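# Seat the lid fully onto the box

## Task

Place the lid on the box and push it fully down so it stays seated by itself with no robot support, then release it and move the tool away.

## Robot and tools

Robot: two six-joint arms, left_arm and right_arm. Each ends in a suction cup instead of fingers. The cup point is the centre of the cup rim when nothing touches it, and the cup points along that point's own +z axis. About 4 cm back from the rim, the tool body and camera stick out up to about 9 cm sideways, so leave room for them near walls and edges.

Frames: result lines report each cup point in one shared scene frame. The origin sits on the table surface midway between the arms, +z is up, +x reaches out across the table, and left_arm is on the +y side. The names left and right are arm names only, not image sides. Positions are in metres, orientation is a wxyz quaternion, velocities are in m/s and rad/s. Reported positions can be slightly off, more so at long reach.

Row format (shared by execute_actions and move): one flat list of 14 numbers covering both arms, even when only one arm moves. Order: left dx, dy, dz, rx, ry, rz, left suction, then right dx, dy, dz, rx, ry, rz, right suction. Each number is in [-1, 1]. dx..rz are an offset, not a pose: they are expressed in the cup point's own axes and measured from that cup point's pose at the start of the action (or, for move, from the pose in the latest result). Scale: 1.0 equals 0.6 m for dx, dy, dz, and 180 degrees for rotation. rx, ry, rz form a single rotation vector. Suction: a value above 0.01 switches the vacuum on, and 0.01 or less switches it off. The setting persists, so repeat an arm's previous suction value when you want it unchanged, because a 0 counts as an off command.

execute_actions(actions): a list of actions run one after another. Each action is a table of up to 15 rows, with one row per 1/30 s step. If there are fewer than 15 rows, the final row repeats until 15 steps are done. Every row is an offset from the pose at the start of that action, not from the preceding row. An empty list only returns state and images. At each step the command is clipped to within 70 mm and 16 degrees of the measured pose, so large offsets take several actions. After an action the arm stops at its last clipped pose.

move(target, speed, blocking): target is one 14-number row as above, giving offsets from the last reported pose. Both cup points travel in straight lines, finish together, take 0.5 to 10 s, and are cut off at 10 s. speed is each arm's top path speed in m/s, from 0.002 to 0.5 (default 0.25), and turning is capped at twice that in rad/s. Suction values are applied at the start. Paths ignore obstacles and the other arm, and actual motion can lag, drift, or overshoot the speed, especially with the arm nearly straight. With blocking=false you get a result after 0.5 s. Until a result shows the move has ended, other moves and rows are refused, so use wait or stop. The result adds a move: line giving the ending: done, off_target, moving, held, or fault. It may also carry limits=paced (the pose was clipped) or limits=held (a check blocked some steps, after which the arm may jump fast). It also gives each cup point's distance from its target. If only one arm is named, the other finished normally.

wait(seconds): 0 to 10. Both arms hold their last command, and any running move continues. stop(): brakes a running move, which needs braking room. zoom_image(camera, region): enlarges a region [x0, y0, x1, y1] of up to 504x504 pixels of cam_left_wrist or cam_right_wrist (616x616 fisheye images, origin at the top left). finished_scene(scene): pass the current scene number to end it once the lid stays seated on its own. This cannot be reversed.

Result lines: a pose and velocity per arm, Hand target (where the controller is now driving each cup point), Joint positions, Joint torques (offset, scaled, and noisy), Flange force (an estimate that includes held weight, has error, and may say no reading), suction_measured, and part_present. part_present becomes 1 at 0.50 and drops back to 0 below 0.45. A pose unreachable line means the clearance check altered that arm's command. MOTOR HOT warns of overheating, and reaching the limit brakes the arm as an OVER-TEMPERATURE FAULT.

Gripping: switch suction on and press the 36 mm rim flat against a smooth face of the lid, with no edges, holes, or seams under it. An airtight seal reads 0.83 or more, and a reading near 0 means no seal. Under vacuum the cup shortens by up to about 12 mm. To release, set the lid down resting on the box, switch suction off, and then lift at least 15 mm. A cup sealed onto the table pins the tool, so switch suction off to free it.

Avoid: pressing hard into firm surfaces, since arms are stiff and a target slightly past contact can fault. A torque at a joint's load limit or an outside force of 144 N stops that arm for 10 s and skips the rest of the call. Load limits in N m: waist 316, shoulder 316, elbow 148, forearm roll, wrist pitch and wrist roll 41.8 each. Keep arm speeds low near contact. Never let the arms collide. Never push or drop anything off the table, which fails the job. Loose objects may occasionally be nudged by an outside push. Slams, slips, drops, and hard shoves all count against the result.

Each tool is called after "Emit:" in YAML: its name, and indented under it one key for each argument.

## Session

Emit:
execute_actions:
  actions: []

Scene clock: 0.00 s.
left_arm: end_effector_position=(+0.6918, +0.3461, +0.3616) suction_measured=0.01 part_present=0 end_effector_quat_wxyz=(-0.001, -0.191, +0.982, -0.000) end_effector_velocity=(+0.000, -0.000, -0.000) end_effector_angular_velocity=(-0.000, -0.001, -0.000) | right_arm: end_effector_position=(+0.5954, -0.6678, +0.3632) suction_measured=0.01 part_present=0 end_effector_quat_wxyz=(+0.001, +0.344, +0.939, +0.000) end_effector_velocity=(+0.000, -0.000, -0.000) end_effector_angular_velocity=(-0.000, -0.000, -0.000)
Joint positions: left_arm=[-0.054  0.166  1.622 -0.001  1.355 -0.576] | right_arm=[-0.054  0.166  1.619 -0.     1.354  0.47 ]
Joint velocities: left_arm=[-0.    -0.     0.     0.    -0.001  0.   ] | right_arm=[-0.     0.001  0.     0.    -0.001  0.   ]
Joint torques (N m, as the joint torque sensors report them, + toward a larger angle): no reading
Flange force (N, the push that the arm receives, along the end effector's own x y z axes): no reading
Hand target (left_arm): +0.692, +0.346, +0.362; -0.001, -0.191, +0.982, -0.000
Hand target (right_arm): +0.595, -0.668, +0.363; +0.001, +0.344, +0.939, +0.000

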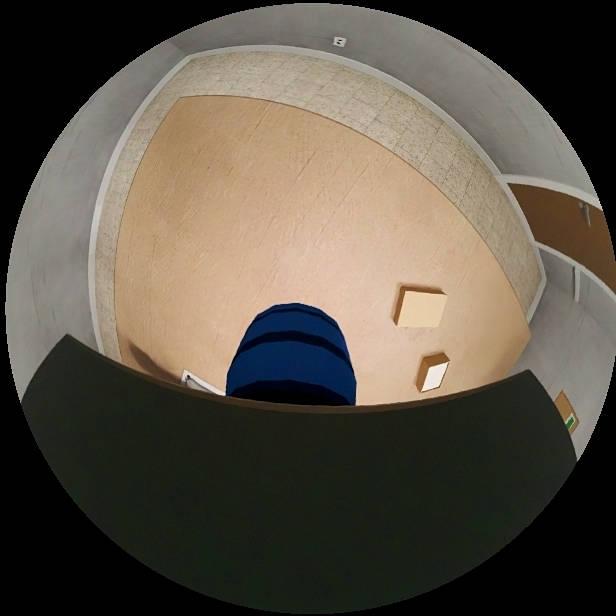

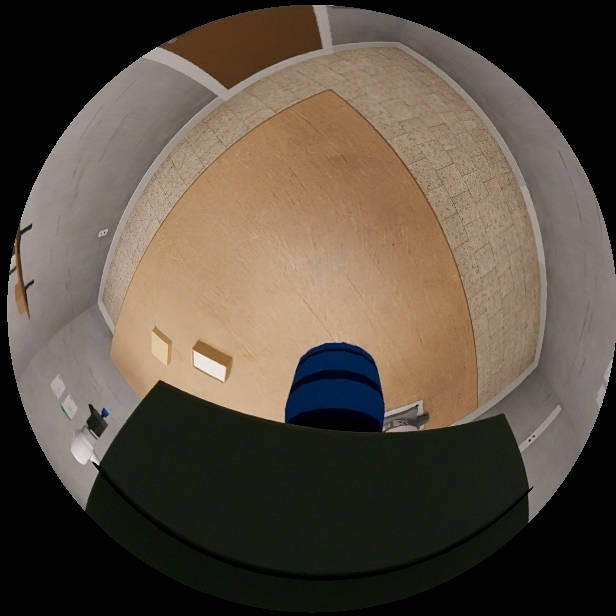

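Emit:
move:
  target: [0,-0.4,0.2,0,0,0,0,0,0,0,0,0,0,0]
  speed: 0.4

Scene clock: 1.73 s.
left_arm: end_effector_position=(+0.7821, +0.1239, +0.2419) suction_measured=0.01 part_present=0 end_effector_quat_wxyz=(-0.001, -0.191, +0.982, -0.000) end_effector_velocity=(+0.000, -0.001, -0.001) end_effector_angular_velocity=(+0.000, +0.000, -0.000) | right_arm: end_effector_position=(+0.5954, -0.6678, +0.3632) suction_measured=0.01 part_present=0 end_effector_quat_wxyz=(+0.001, +0.344, +0.939, +0.000) end_effector_velocity=(+0.001, +0.000, -0.000) end_effector_angular_velocity=(+0.000, -0.001, +0.000)
Joint positions: left_arm=[-0.308  0.449  1.463 -0.001  1.23  -0.83 ] | right_arm=[-0.054  0.166  1.619 -0.     1.354  0.47 ]
Joint velocities: left_arm=[-0.001  0.002 -0.001  0.    -0.    -0.   ] | right_arm=[ 0.     0.001 -0.     0.001 -0.001 -0.   ]
Joint torques (N m, as the joint torque sensors report them, + toward a larger angle): left_arm=[ -2.37 -80.2  -36.91   4.08   0.09  -0.29] | right_arm=[  2.2  -55.09 -40.37   4.01   0.02   0.21]
Flange force (N, the push that the arm receives, along the end effector's own x y z axes): left_arm=[-1.9 2.9 -2.2] | right_arm=[1.5 -5.1 1.1]
Hand target (left_arm): +0.782, +0.124, +0.242; -0.001, -0.191, +0.982, -0.000
Hand target (right_arm): +0.595, -0.668, +0.363; +0.001, +0.344, +0.939, +0.000
Off the commanded pose (left_arm): 0.001 m, 0 deg.
Off the commanded pose (right_arm): 0.000 m, 0 deg.
move: done

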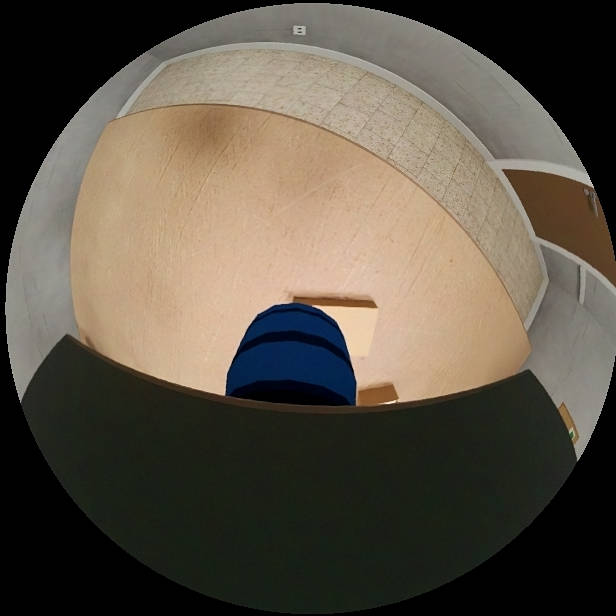

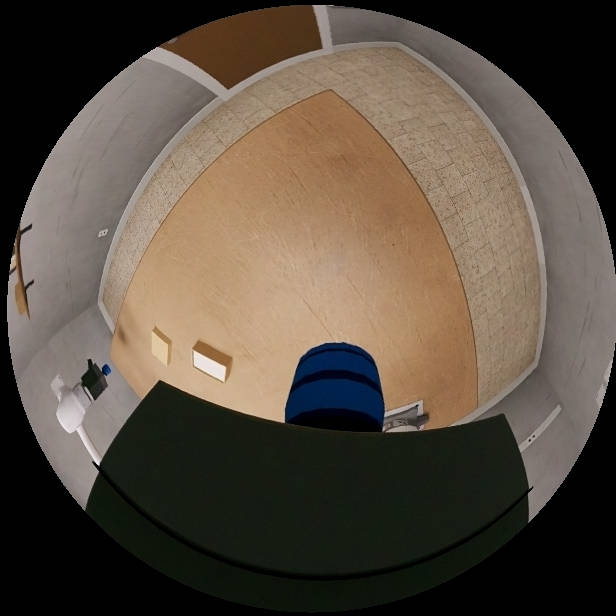

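Emit:
move:
  target: [0.25,-0.15,0,0,0,0,0,0,0,0,0,0,0,0]
  speed: 0.4

Emit:
zoom_image:
  camera: "cam_left_wrist"
  region: [200,150,460,410]

Scene clock: 2.90 s.
left_arm: end_effector_position=(+0.6770, -0.0155, +0.2420) suction_measured=0.01 part_present=0 end_effector_quat_wxyz=(-0.001, -0.191, +0.982, -0.000) end_effector_velocity=(-0.000, -0.001, -0.000) end_effector_angular_velocity=(+0.000, +0.000, -0.000) | right_arm: end_effector_position=(+0.5954, -0.6678, +0.3632) suction_measured=0.01 part_present=0 end_effector_quat_wxyz=(+0.001, +0.344, +0.939, +0.000) end_effector_velocity=(+0.001, -0.000, +0.001) end_effector_angular_velocity=(-0.002, -0.004, +0.001)
Joint positions: left_arm=[-0.53   0.414  1.516 -0.001  1.213 -1.053] | right_arm=[-0.054  0.166  1.619 -0.     1.354  0.47 ]
Joint velocities: left_arm=[-0.001  0.001 -0.001  0.    -0.    -0.001] | right_arm=[ 0.001 -0.001 -0.001 -0.001 -0.002 -0.   ]
Joint torques (N m, as the joint torque sensors report them, + toward a larger angle): left_arm=[ -1.85 -75.18 -36.75   4.35  -0.07  -0.62] | right_arm=[  2.22 -54.43 -40.1    3.96   0.     0.17]
Flange force (N, the push that the arm receives, along the end effector's own x y z axes): left_arm=[-1.1 4.3 -3.3] | right_arm=[2.0 -5.3 0.1]
Hand target (left_arm): +0.677, -0.016, +0.242; -0.001, -0.191, +0.982, -0.000
Hand target (right_arm): +0.595, -0.668, +0.363; +0.001, +0.344, +0.939, +0.000
Off the commanded pose (left_arm): 0.000 m, 0 deg.
Off the commanded pose (right_arm): 0.000 m, 0 deg.
move: done

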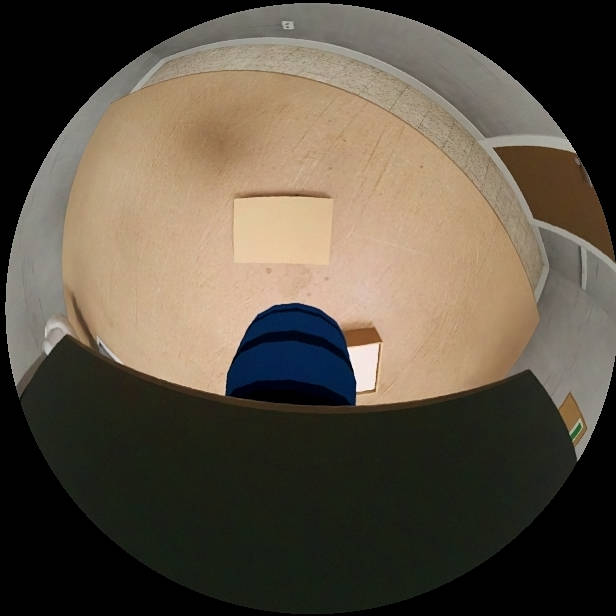

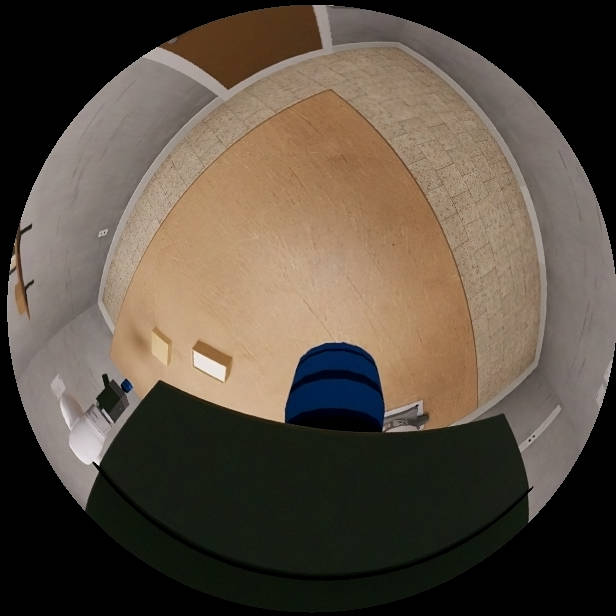

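Region (200, 150, 460, 410) of cam_left_wrist's 616x616 image, scaled by 1.938, with more detail than that image has.

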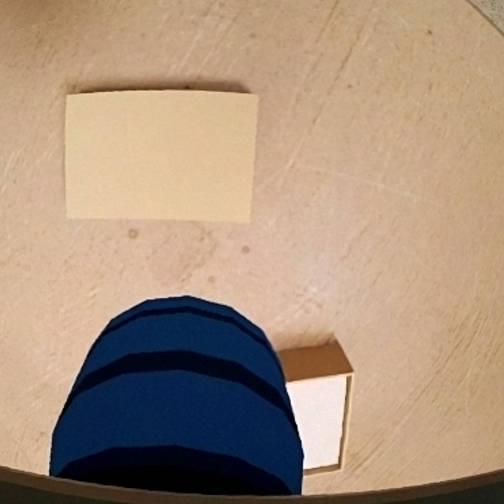

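Emit:
move:
  target: [0.38,-0.12,0,0,0,0,0,0,0,0,0,0,0,0]
  speed: 0.4

Emit:
zoom_image:
  camera: "cam_left_wrist"
  region: [200,150,460,410]

Scene clock: 4.33 s.
left_arm: end_effector_position=(+0.4929, -0.1674, +0.2419) suction_measured=0.01 part_present=0 end_effector_quat_wxyz=(-0.000, -0.191, +0.982, -0.000) end_effector_velocity=(-0.001, -0.000, -0.001) end_effector_angular_velocity=(+0.002, +0.001, +0.000) | right_arm: end_effector_position=(+0.5954, -0.6678, +0.3632) suction_measured=0.01 part_present=0 end_effector_quat_wxyz=(+0.001, +0.344, +0.939, +0.000) end_effector_velocity=(-0.000, +0.000, +0.000) end_effector_angular_velocity=(+0.001, +0.000, -0.000)
Joint positions: left_arm=[-0.845  0.377  1.569 -0.001  1.196 -1.367] | right_arm=[-0.054  0.166  1.619 -0.     1.354  0.47 ]
Joint velocities: left_arm=[-0.001  0.001 -0.     0.     0.001 -0.001] | right_arm=[-0.    -0.     0.     0.001  0.     0.   ]
Joint torques (N m, as the joint torque sensors report them, + toward a larger angle): left_arm=[ -4.99 -72.79 -36.28   4.25  -0.16  -0.66] | right_arm=[  2.88 -54.71 -39.86   3.92  -0.07   0.1 ]
Flange force (N, the push that the arm receives, along the end effector's own x y z axes): left_arm=[-7.3 2.2 -3.0] | right_arm=[0.8 -5.8 -0.3]
Hand target (left_arm): +0.493, -0.167, +0.242; -0.001, -0.191, +0.982, +0.000
Hand target (right_arm): +0.595, -0.668, +0.363; +0.001, +0.344, +0.939, +0.000
Off the commanded pose (left_arm): 0.001 m, 0 deg.
Off the commanded pose (right_arm): 0.000 m, 0 deg.
move: done

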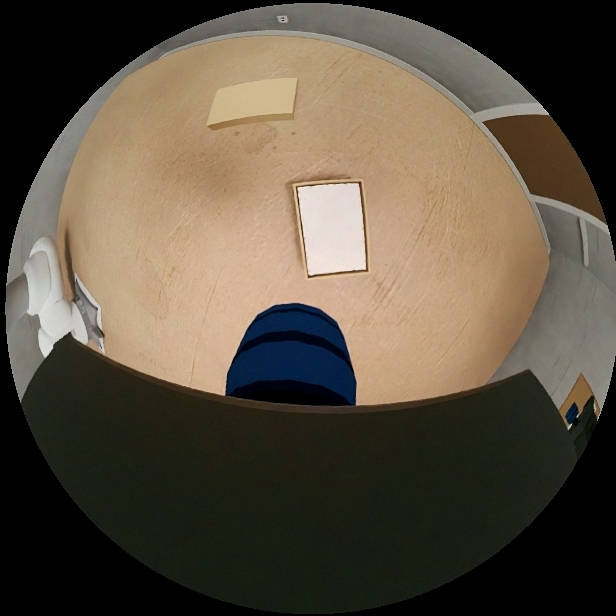

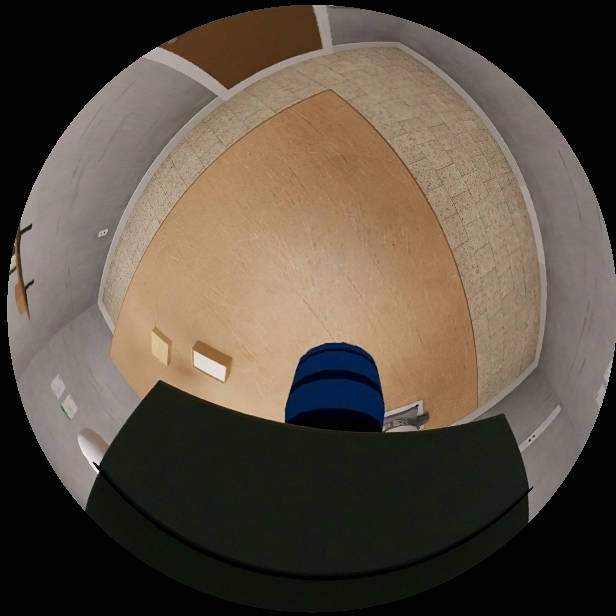

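Region (200, 150, 460, 410) of cam_left_wrist's 616x616 image, scaled by 1.938, with more detail than that image has.

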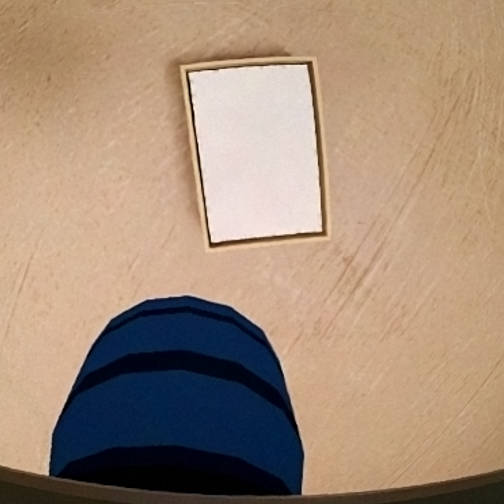

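Emit:
move:
  target: [-0.04,-0.06,0.15,0,0,0.455,0,0,0,0,0,0,0,0]
  speed: 0.5

Scene clock: 6.53 s.
left_arm: end_effector_position=(+0.5288, -0.1919, +0.1521) suction_measured=0.01 part_present=0 end_effector_quat_wxyz=(-0.000, +0.499, +0.867, -0.000) end_effector_velocity=(+0.000, -0.000, -0.000) end_effector_angular_velocity=(-0.000, +0.001, -0.002) | right_arm: end_effector_position=(+0.5954, -0.6678, +0.3632) suction_measured=0.01 part_present=0 end_effector_quat_wxyz=(+0.001, +0.344, +0.939, +0.000) end_effector_velocity=(-0.000, -0.000, -0.001) end_effector_angular_velocity=(-0.000, +0.001, -0.000)
Joint positions: left_arm=[-0.825  0.498  1.563 -0.001  1.081  0.082] | right_arm=[-0.054  0.166  1.619 -0.     1.354  0.47 ]
Joint velocities: left_arm=[ 0.     0.    -0.    -0.001  0.     0.002] | right_arm=[-0.     0.     0.001 -0.    -0.    -0.   ]
Joint torques (N m, as the joint torque sensors report them, + toward a larger angle): left_arm=[ -2.94 -80.92 -34.31   4.28   0.06  -0.48] | right_arm=[  2.23 -54.34 -39.93   3.99   0.02   0.14]
Flange force (N, the push that the arm receives, along the end effector's own x y z axes): left_arm=[2.5 4.0 -3.8] | right_arm=[1.8 -5.3 0.2]
Hand target (left_arm): +0.529, -0.192, +0.152; -0.000, +0.499, +0.867, -0.000
Hand target (right_arm): +0.595, -0.668, +0.363; +0.001, +0.344, +0.939, +0.000
Off the commanded pose (left_arm): 0.000 m, 0 deg.
Off the commanded pose (right_arm): 0.000 m, 0 deg.
move: done

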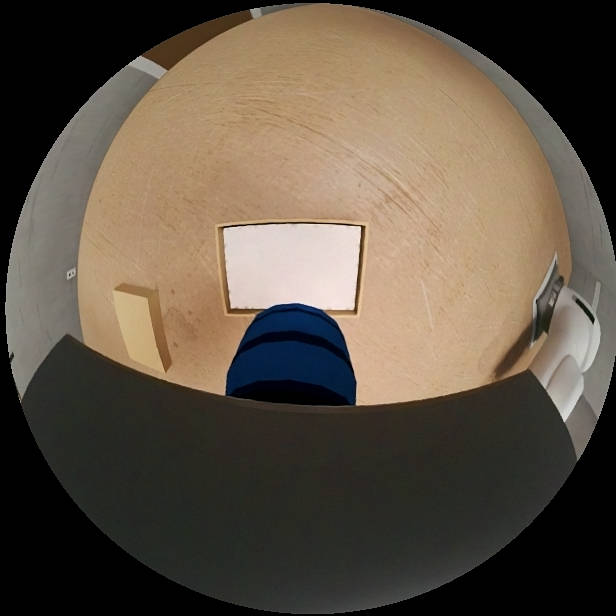

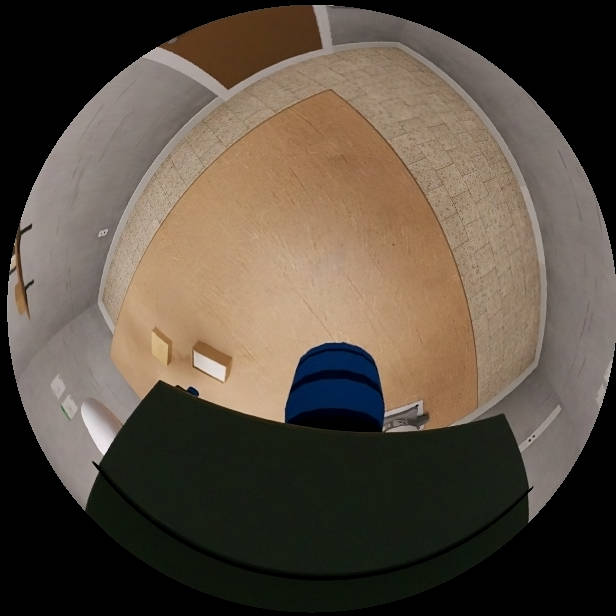

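Emit:
zoom_image:
  camera: "cam_left_wrist"
  region: [200,180,380,360]

Emit:
move:
  target: [0.168,0.404,0.03,0,0,-0.455,0,0.18,0.21,0.45,0,0,-0.4,0]
  speed: 0.5

Emit:
zoom_image:
  camera: "cam_left_wrist"
  region: [200,180,380,360]

Region (200, 180, 380, 360) of cam_left_wrist's 616x616 image, scaled by 2.800, with more detail than that image has.

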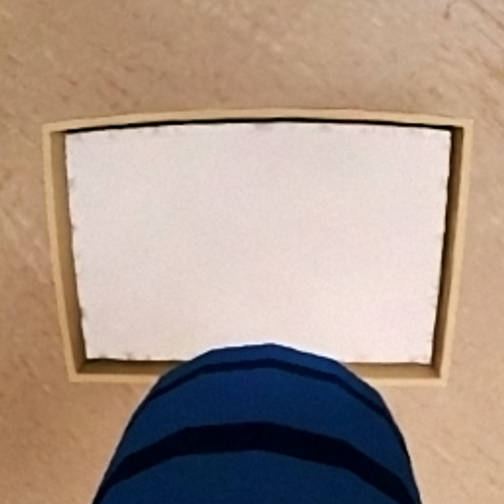

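Scene clock: 8.90 s.
left_arm: end_effector_position=(+0.6875, +0.0167, +0.1341) suction_measured=0.01 part_present=0 end_effector_quat_wxyz=(-0.000, -0.191, +0.982, -0.000) end_effector_velocity=(+0.000, +0.000, +0.000) end_effector_angular_velocity=(-0.000, -0.001, +0.002) | right_arm: end_effector_position=(+0.5952, -0.5018, +0.0931) suction_measured=0.01 part_present=0 end_effector_quat_wxyz=(+0.001, -0.273, +0.962, -0.000) end_effector_velocity=(-0.000, +0.000, -0.001) end_effector_angular_velocity=(+0.001, +0.001, +0.001)
Joint positions: left_arm=[-0.489  0.475  1.636 -0.001  1.03  -1.011] | right_arm=[ 0.202  0.349  1.921 -0.     0.869 -0.53 ]
Joint velocities: left_arm=[ 0.    -0.001  0.     0.    -0.001 -0.001] | right_arm=[-0.     0.001  0.     0.001 -0.    -0.001]
Joint torques (N m, as the joint torque sensors report them, + toward a larger angle): left_arm=[ -2.43 -78.57 -32.25   3.68   0.14  -0.34] | right_arm=[  3.21 -63.74 -31.15   3.12  -0.14   0.48]
Flange force (N, the push that the arm receives, along the end effector's own x y z axes): left_arm=[-3.7 1.1 -4.2] | right_arm=[5.7 -3.7 -2.7]
Hand target (left_arm): +0.688, +0.017, +0.134; -0.000, -0.191, +0.981, -0.000
Hand target (right_arm): +0.595, -0.502, +0.093; +0.001, -0.273, +0.962, -0.000
Off the commanded pose (left_arm): 0.000 m, 0 deg.
Off the commanded pose (right_arm): 0.000 m, 0 deg.
move: done

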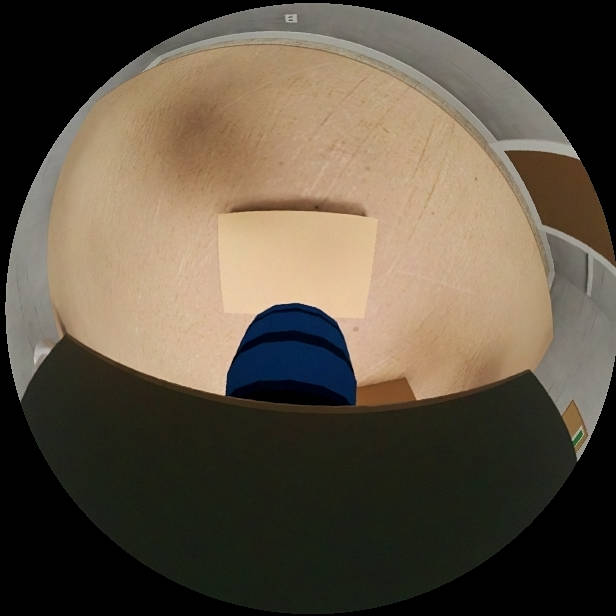

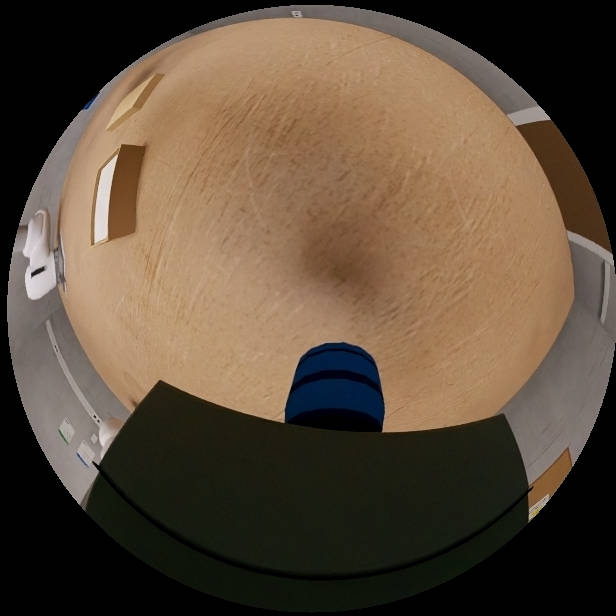

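Region (200, 180, 380, 360) of cam_left_wrist's 616x616 image, scaled by 2.800, with more detail than that image has.

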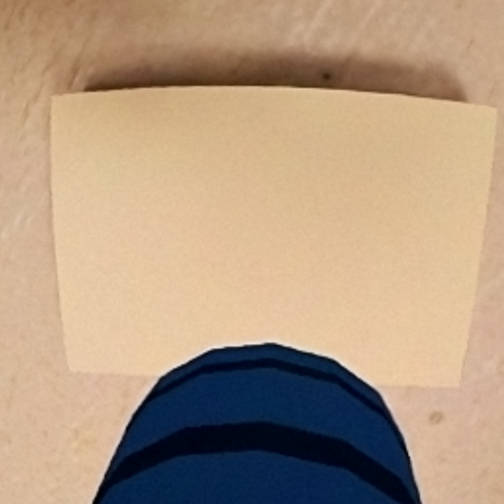

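Emit:
move:
  target: [-0.0055,-0.0057,0,0,0,0.0105,0,0,0,0,0,0,0,0]

Emit:
zoom_image:
  camera: "cam_left_wrist"
  region: [200,180,380,360]

Emit:
move:
  target: [0,0,0.155,0,0,0,1,0,0,0,0,0,0,0]
  speed: 0.12

Scene clock: 10.03 s.
left_arm: end_effector_position=(+0.6919, +0.0148, +0.1341) suction_measured=0.01 part_present=0 end_effector_quat_wxyz=(-0.000, -0.175, +0.985, -0.000) end_effector_velocity=(+0.000, -0.000, -0.000) end_effector_angular_velocity=(+0.000, +0.000, -0.001) | right_arm: end_effector_position=(+0.5952, -0.5018, +0.0930) suction_measured=0.01 part_present=0 end_effector_quat_wxyz=(+0.001, -0.273, +0.962, -0.000) end_effector_velocity=(-0.000, -0.000, -0.000) end_effector_angular_velocity=(-0.001, +0.001, +0.001)
Joint positions: left_arm=[-0.487  0.482  1.626 -0.001  1.034 -0.977] | right_arm=[ 0.202  0.349  1.921 -0.     0.869 -0.53 ]
Joint velocities: left_arm=[-0.     0.001 -0.001  0.     0.     0.001] | right_arm=[-0.     0.001 -0.    -0.001  0.001 -0.   ]
Joint torques (N m, as the joint torque sensors report them, + toward a larger angle): left_arm=[ -2.28 -78.42 -33.21   3.84   0.03  -0.87] | right_arm=[  2.52 -64.12 -31.14   3.11   0.07   0.14]
Flange force (N, the push that the arm receives, along the end effector's own x y z axes): left_arm=[-2.4 3.6 -4.0] | right_arm=[4.3 -2.6 -1.1]
Hand target (left_arm): +0.692, +0.015, +0.134; -0.000, -0.175, +0.985, -0.000
Hand target (right_arm): +0.595, -0.502, +0.093; +0.001, -0.273, +0.962, -0.000
Off the commanded pose (left_arm): 0.000 m, 0 deg.
Off the commanded pose (right_arm): 0.000 m, 0 deg.
move: done

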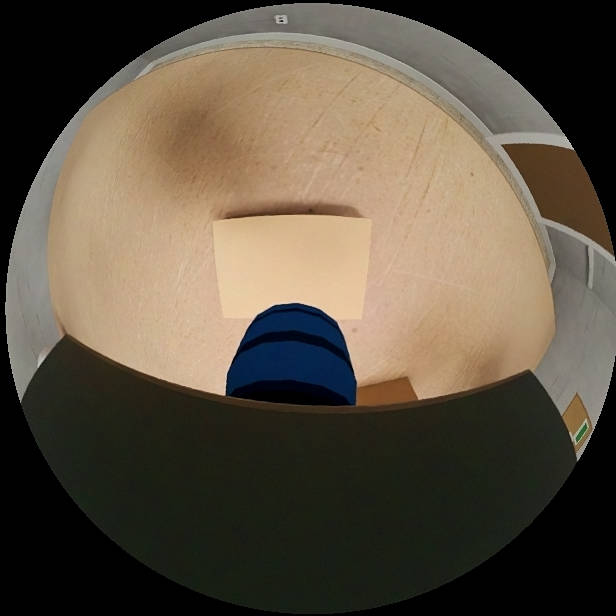

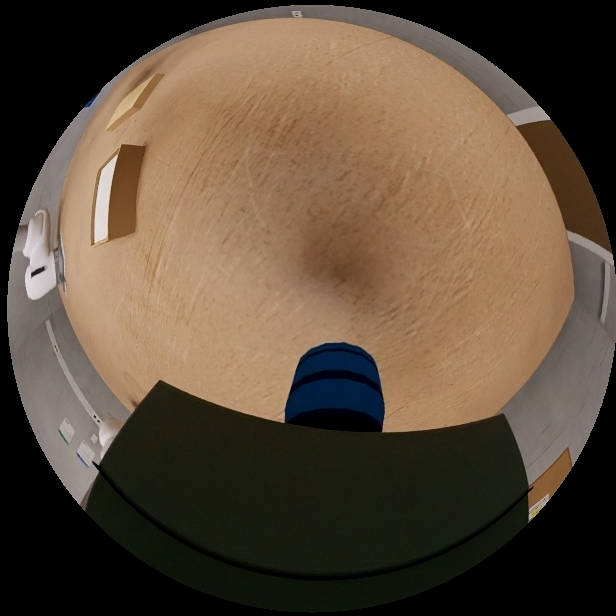

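Region (200, 180, 380, 360) of cam_left_wrist's 616x616 image, scaled by 2.800, with more detail than that image has.

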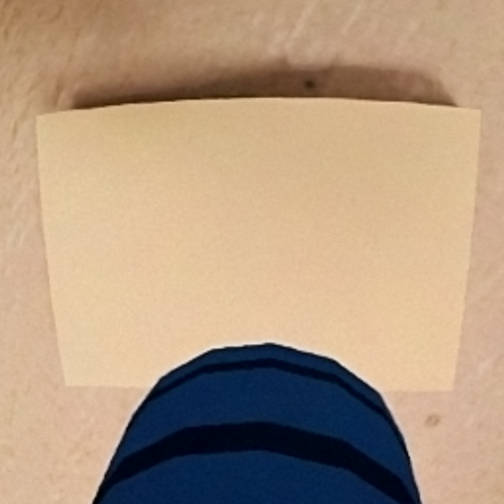

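Scene clock: 11.13 s.
left_arm: end_effector_position=(+0.6920, +0.0147, +0.0413) suction_measured=0.01 part_present=0 end_effector_quat_wxyz=(-0.000, -0.175, +0.985, -0.000) end_effector_velocity=(-0.000, -0.000, -0.001) end_effector_angular_velocity=(+0.000, +0.000, -0.000) | right_arm: end_effector_position=(+0.5952, -0.5018, +0.0930) suction_measured=0.01 part_present=0 end_effector_quat_wxyz=(+0.001, -0.273, +0.962, -0.000) end_effector_velocity=(-0.002, -0.000, -0.001) end_effector_angular_velocity=(+0.000, +0.003, -0.000)
Joint positions: left_arm=[-0.487  0.568  1.684 -0.001  0.89  -0.977] | right_arm=[ 0.202  0.349  1.921 -0.     0.869 -0.53 ]
Joint velocities: left_arm=[-0.     0.001  0.    -0.    -0.001 -0.   ] | right_arm=[-0.    -0.     0.002  0.     0.001 -0.   ]
Joint torques (N m, as the joint torque sensors report them, + toward a larger angle): left_arm=[ -2.33 -81.35 -30.4    3.59  -0.1   -0.49] | right_arm=[  2.55 -64.32 -31.01   3.07   0.07   0.16]
Flange force (N, the push that the arm receives, along the end effector's own x y z axes): left_arm=[-0.5 5.2 -5.9] | right_arm=[4.3 -2.6 -1.2]
Hand target (left_arm): +0.692, +0.015, +0.041; -0.000, -0.175, +0.985, -0.000
Hand target (right_arm): +0.595, -0.502, +0.093; +0.001, -0.273, +0.962, -0.000
Off the commanded pose (left_arm): 0.000 m, 0 deg.
Off the commanded pose (right_arm): 0.000 m, 0 deg.
move: done

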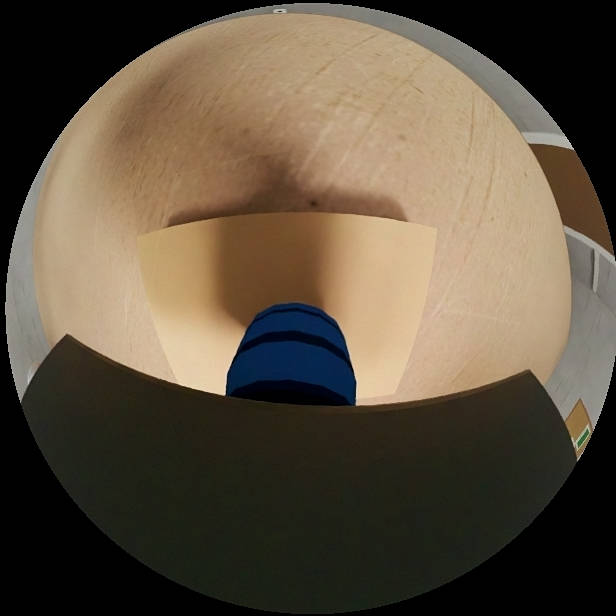

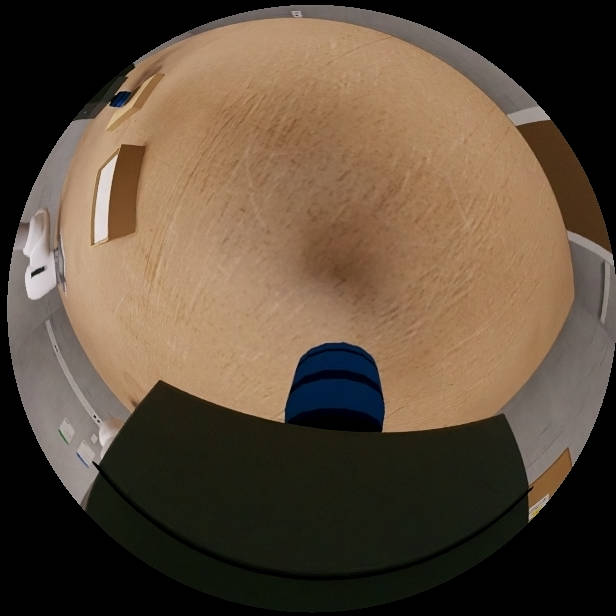

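Emit:
move:
  target: [0,0,0.027,0,0,0,1,0,0,0,0,0,0,0]
  speed: 0.02

Scene clock: 12.53 s.
left_arm: end_effector_position=(+0.6920, +0.0147, +0.0251) suction_measured=0.90 part_present=1 end_effector_quat_wxyz=(-0.000, -0.175, +0.985, -0.000) end_effector_velocity=(-0.000, +0.000, -0.001) end_effector_angular_velocity=(+0.001, +0.001, +0.000) | right_arm: end_effector_position=(+0.5952, -0.5018, +0.0930) suction_measured=0.01 part_present=0 end_effector_quat_wxyz=(+0.001, -0.273, +0.962, -0.000) end_effector_velocity=(+0.000, +0.000, +0.000) end_effector_angular_velocity=(-0.000, +0.001, +0.000)
Joint positions: left_arm=[-0.487  0.585  1.691 -0.001  0.866 -0.977] | right_arm=[ 0.202  0.349  1.921 -0.     0.869 -0.53 ]
Joint velocities: left_arm=[ 0.     0.001  0.    -0.    -0.001  0.   ] | right_arm=[ 0.     0.    -0.001 -0.     0.002 -0.   ]
Joint torques (N m, as the joint torque sensors report them, + toward a larger angle): left_arm=[ -2.66 -86.26 -29.59   3.56   0.02  -0.68] | right_arm=[  2.52 -64.04 -31.1    3.11   0.02   0.16]
Flange force (N, the push that the arm receives, along the end effector's own x y z axes): left_arm=[-4.6 1.0 -0.9] | right_arm=[4.6 -2.3 -1.9]
Hand target (left_arm): +0.692, +0.015, +0.025; -0.000, -0.175, +0.985, -0.000
Hand target (right_arm): +0.595, -0.502, +0.093; +0.001, -0.273, +0.962, -0.000
Off the commanded pose (left_arm): 0.000 m, 0 deg.
Off the commanded pose (right_arm): 0.000 m, 0 deg.
move: done

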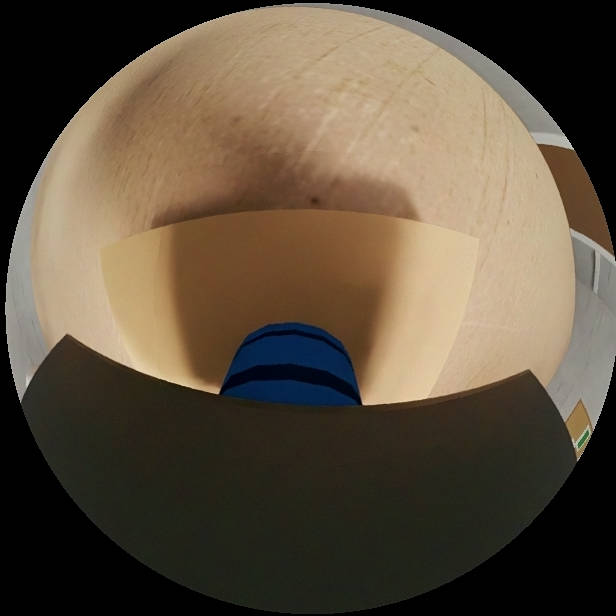

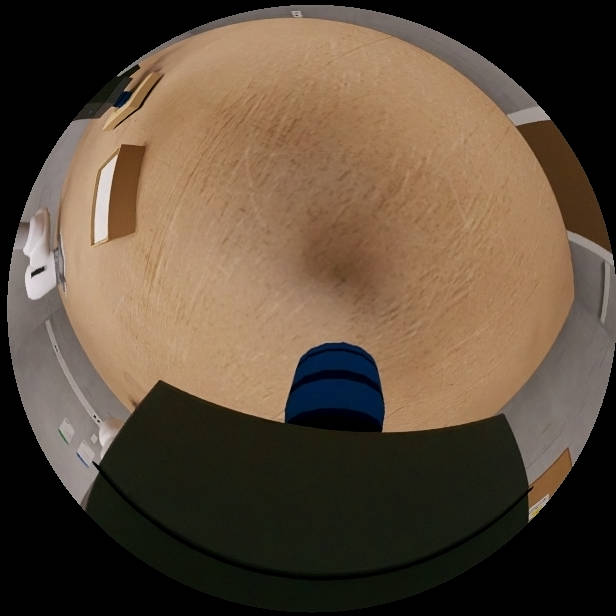

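Emit:
move:
  target: [0,0,-0.11,0,0,0,1,0,0,0,0,0,0,0]

Emit:
move:
  target: [0.374,-0.2295,0,0,0,0.4445,1,0,0,0,0,0,0,0]
  speed: 0.4

Emit:
move:
  target: [0,0,0.035,0,0,0,1,0,0,0,0,0,0,0]
  speed: 0.03

Emit:
zoom_image:
  camera: "cam_right_wrist"
  region: [30,120,180,270]

Scene clock: 13.77 s.
left_arm: end_effector_position=(+0.6919, +0.0148, +0.0910) suction_measured=0.95 part_present=1 end_effector_quat_wxyz=(-0.000, -0.175, +0.985, -0.000) end_effector_velocity=(+0.000, -0.000, +0.001) end_effector_angular_velocity=(-0.000, -0.000, +0.000) | right_arm: end_effector_position=(+0.5952, -0.5018, +0.0930) suction_measured=0.01 part_present=0 end_effector_quat_wxyz=(+0.001, -0.273, +0.962, -0.000) end_effector_velocity=(-0.000, -0.000, -0.000) end_effector_angular_velocity=(-0.001, +0.001, +0.001)
Joint positions: left_arm=[-0.487  0.52   1.656 -0.001  0.966 -0.977] | right_arm=[ 0.202  0.349  1.921 -0.     0.869 -0.53 ]
Joint velocities: left_arm=[ 0.    -0.001 -0.     0.     0.    -0.   ] | right_arm=[ 0.     0.     0.001 -0.002  0.    -0.   ]
Joint torques (N m, as the joint torque sensors report them, + toward a larger angle): left_arm=[ -4.35 -81.05 -31.9    3.6    0.07  -0.77] | right_arm=[  2.64 -64.61 -30.85   3.14   0.     0.18]
Flange force (N, the push that the arm receives, along the end effector's own x y z axes): left_arm=[-5.0 4.5 -3.4] | right_arm=[3.6 -3.1 -1.3]
Hand target (left_arm): +0.692, +0.015, +0.091; -0.000, -0.175, +0.985, -0.000
Hand target (right_arm): +0.595, -0.502, +0.093; +0.001, -0.273, +0.962, -0.000
Off the commanded pose (left_arm): 0.000 m, 0 deg.
Off the commanded pose (right_arm): 0.000 m, 0 deg.
move: done

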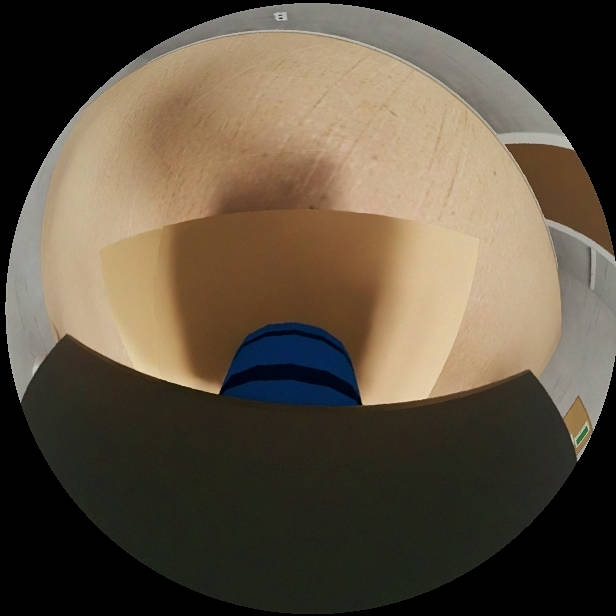

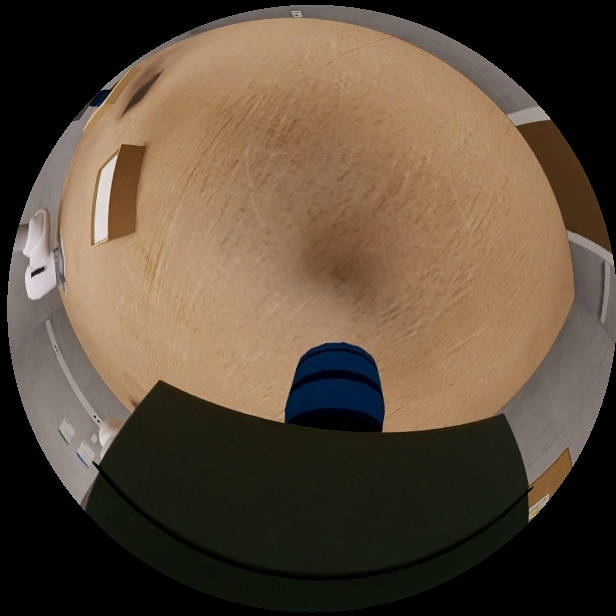

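Scene clock: 15.97 s.
left_arm: end_effector_position=(+0.5290, -0.1915, +0.0910) suction_measured=0.95 part_present=1 end_effector_quat_wxyz=(-0.000, +0.499, +0.867, -0.000) end_effector_velocity=(-0.000, +0.000, -0.000) end_effector_angular_velocity=(+0.001, +0.001, -0.001) | right_arm: end_effector_position=(+0.5952, -0.5018, +0.0930) suction_measured=0.01 part_present=0 end_effector_quat_wxyz=(+0.001, -0.273, +0.962, -0.000) end_effector_velocity=(+0.000, +0.000, +0.000) end_effector_angular_velocity=(+0.001, -0.001, -0.001)
Joint positions: left_arm=[-0.824  0.548  1.607 -0.001  0.986  0.083] | right_arm=[ 0.202  0.349  1.921 -0.     0.869 -0.53 ]
Joint velocities: left_arm=[-0.     0.    -0.    -0.     0.001  0.001] | right_arm=[-0.    -0.    -0.     0.001 -0.001 -0.   ]
Joint torques (N m, as the joint torque sensors report them, + toward a larger angle): left_arm=[ -2.5  -84.34 -32.83   3.81   0.05  -0.42] | right_arm=[  2.63 -64.04 -31.27   3.14   0.02   0.17]
Flange force (N, the push that the arm receives, along the end effector's own x y z axes): left_arm=[1.9 3.5 -2.7] | right_arm=[5.0 -2.3 -1.8]
Hand target (left_arm): +0.529, -0.192, +0.091; -0.000, +0.499, +0.867, -0.000
Hand target (right_arm): +0.595, -0.502, +0.093; +0.001, -0.273, +0.962, -0.000
Off the commanded pose (left_arm): 0.001 m, 0 deg.
Off the commanded pose (right_arm): 0.000 m, 0 deg.
move: done

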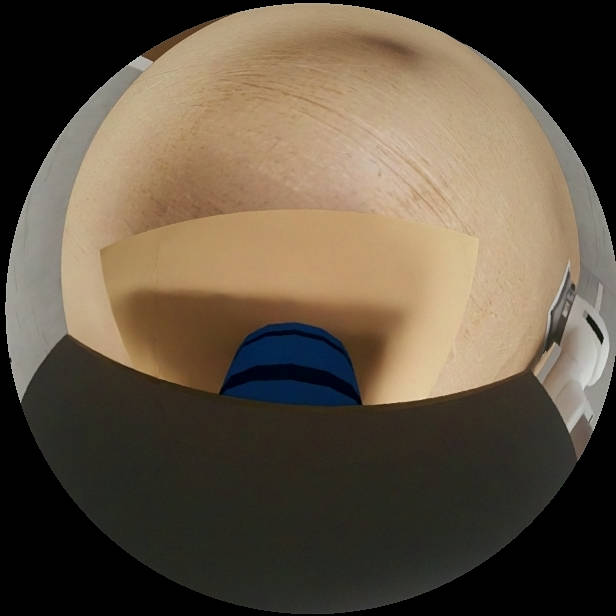

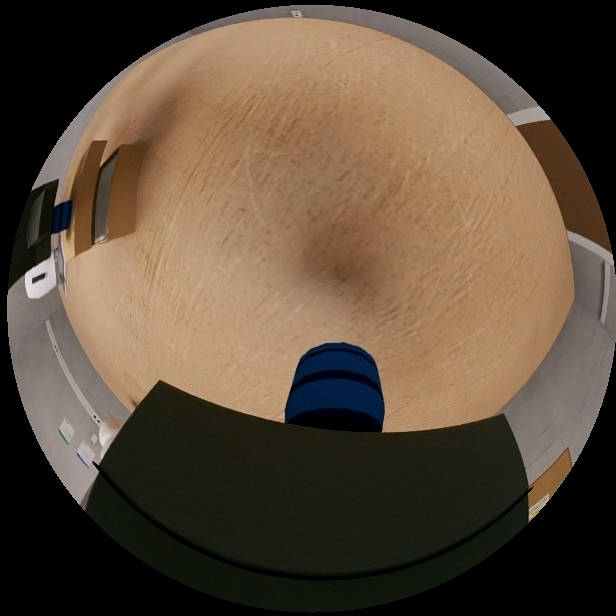

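Scene clock: 16.93 s.
left_arm: end_effector_position=(+0.5290, -0.1915, +0.0700) suction_measured=0.95 part_present=1 end_effector_quat_wxyz=(-0.000, +0.499, +0.867, -0.000) end_effector_velocity=(-0.000, +0.000, -0.001) end_effector_angular_velocity=(+0.001, +0.000, +0.000) | right_arm: end_effector_position=(+0.5952, -0.5018, +0.0930) suction_measured=0.01 part_present=0 end_effector_quat_wxyz=(+0.001, -0.273, +0.962, -0.000) end_effector_velocity=(-0.000, +0.000, -0.000) end_effector_angular_velocity=(-0.000, -0.000, +0.001)
Joint positions: left_arm=[-0.824  0.568  1.62  -0.001  0.954  0.083] | right_arm=[ 0.202  0.349  1.921 -0.     0.869 -0.53 ]
Joint velocities: left_arm=[-0.     0.001  0.     0.    -0.    -0.   ] | right_arm=[ 0.    -0.     0.001 -0.    -0.001 -0.   ]
Joint torques (N m, as the joint torque sensors report them, + toward a larger angle): left_arm=[ -2.84 -85.42 -31.57   3.7   -0.38  -0.41] | right_arm=[  2.54 -64.3  -30.94   3.1    0.17   0.19]
Flange force (N, the push that the arm receives, along the end effector's own x y z axes): left_arm=[-0.1 4.1 -3.6] | right_arm=[4.3 -2.5 -1.5]
Hand target (left_arm): +0.529, -0.191, +0.070; -0.000, +0.499, +0.867, -0.000
Hand target (right_arm): +0.595, -0.502, +0.093; +0.001, -0.273, +0.962, -0.000
Off the commanded pose (left_arm): 0.000 m, 0 deg.
Off the commanded pose (right_arm): 0.000 m, 0 deg.
move: done

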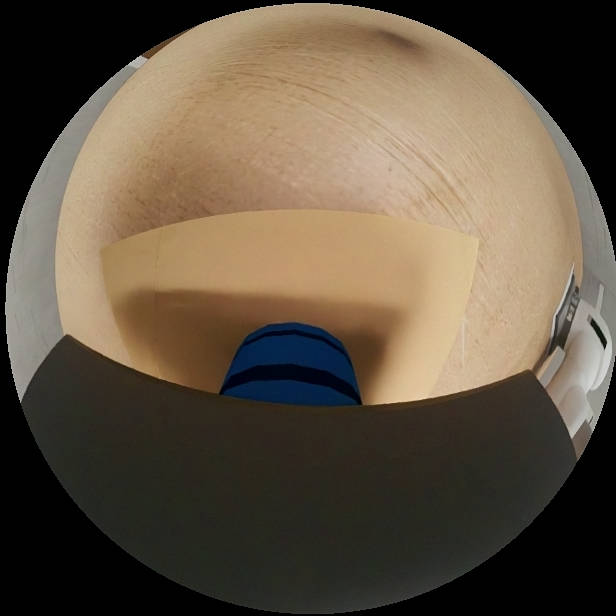

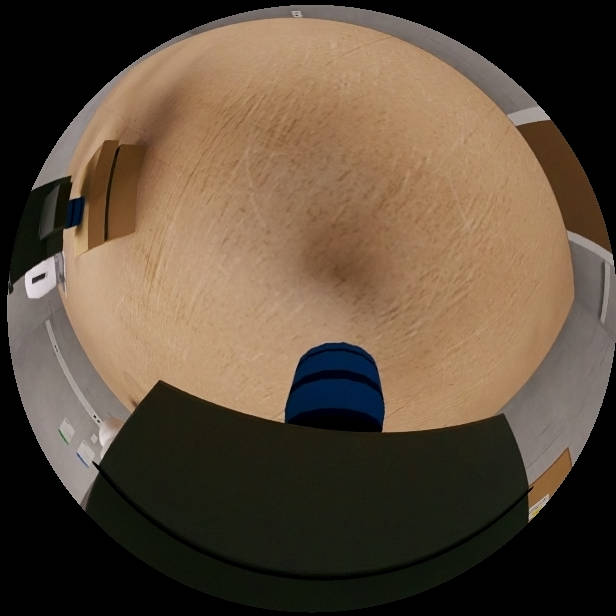

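Region (30, 120, 180, 270) of cam_right_wrist's 616x616 image, scaled by 3.360, with more detail than that image has.

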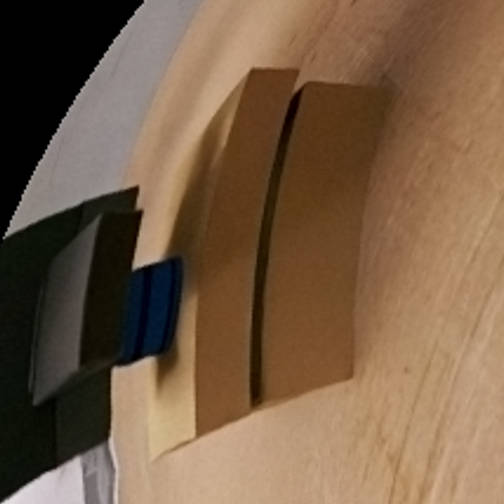

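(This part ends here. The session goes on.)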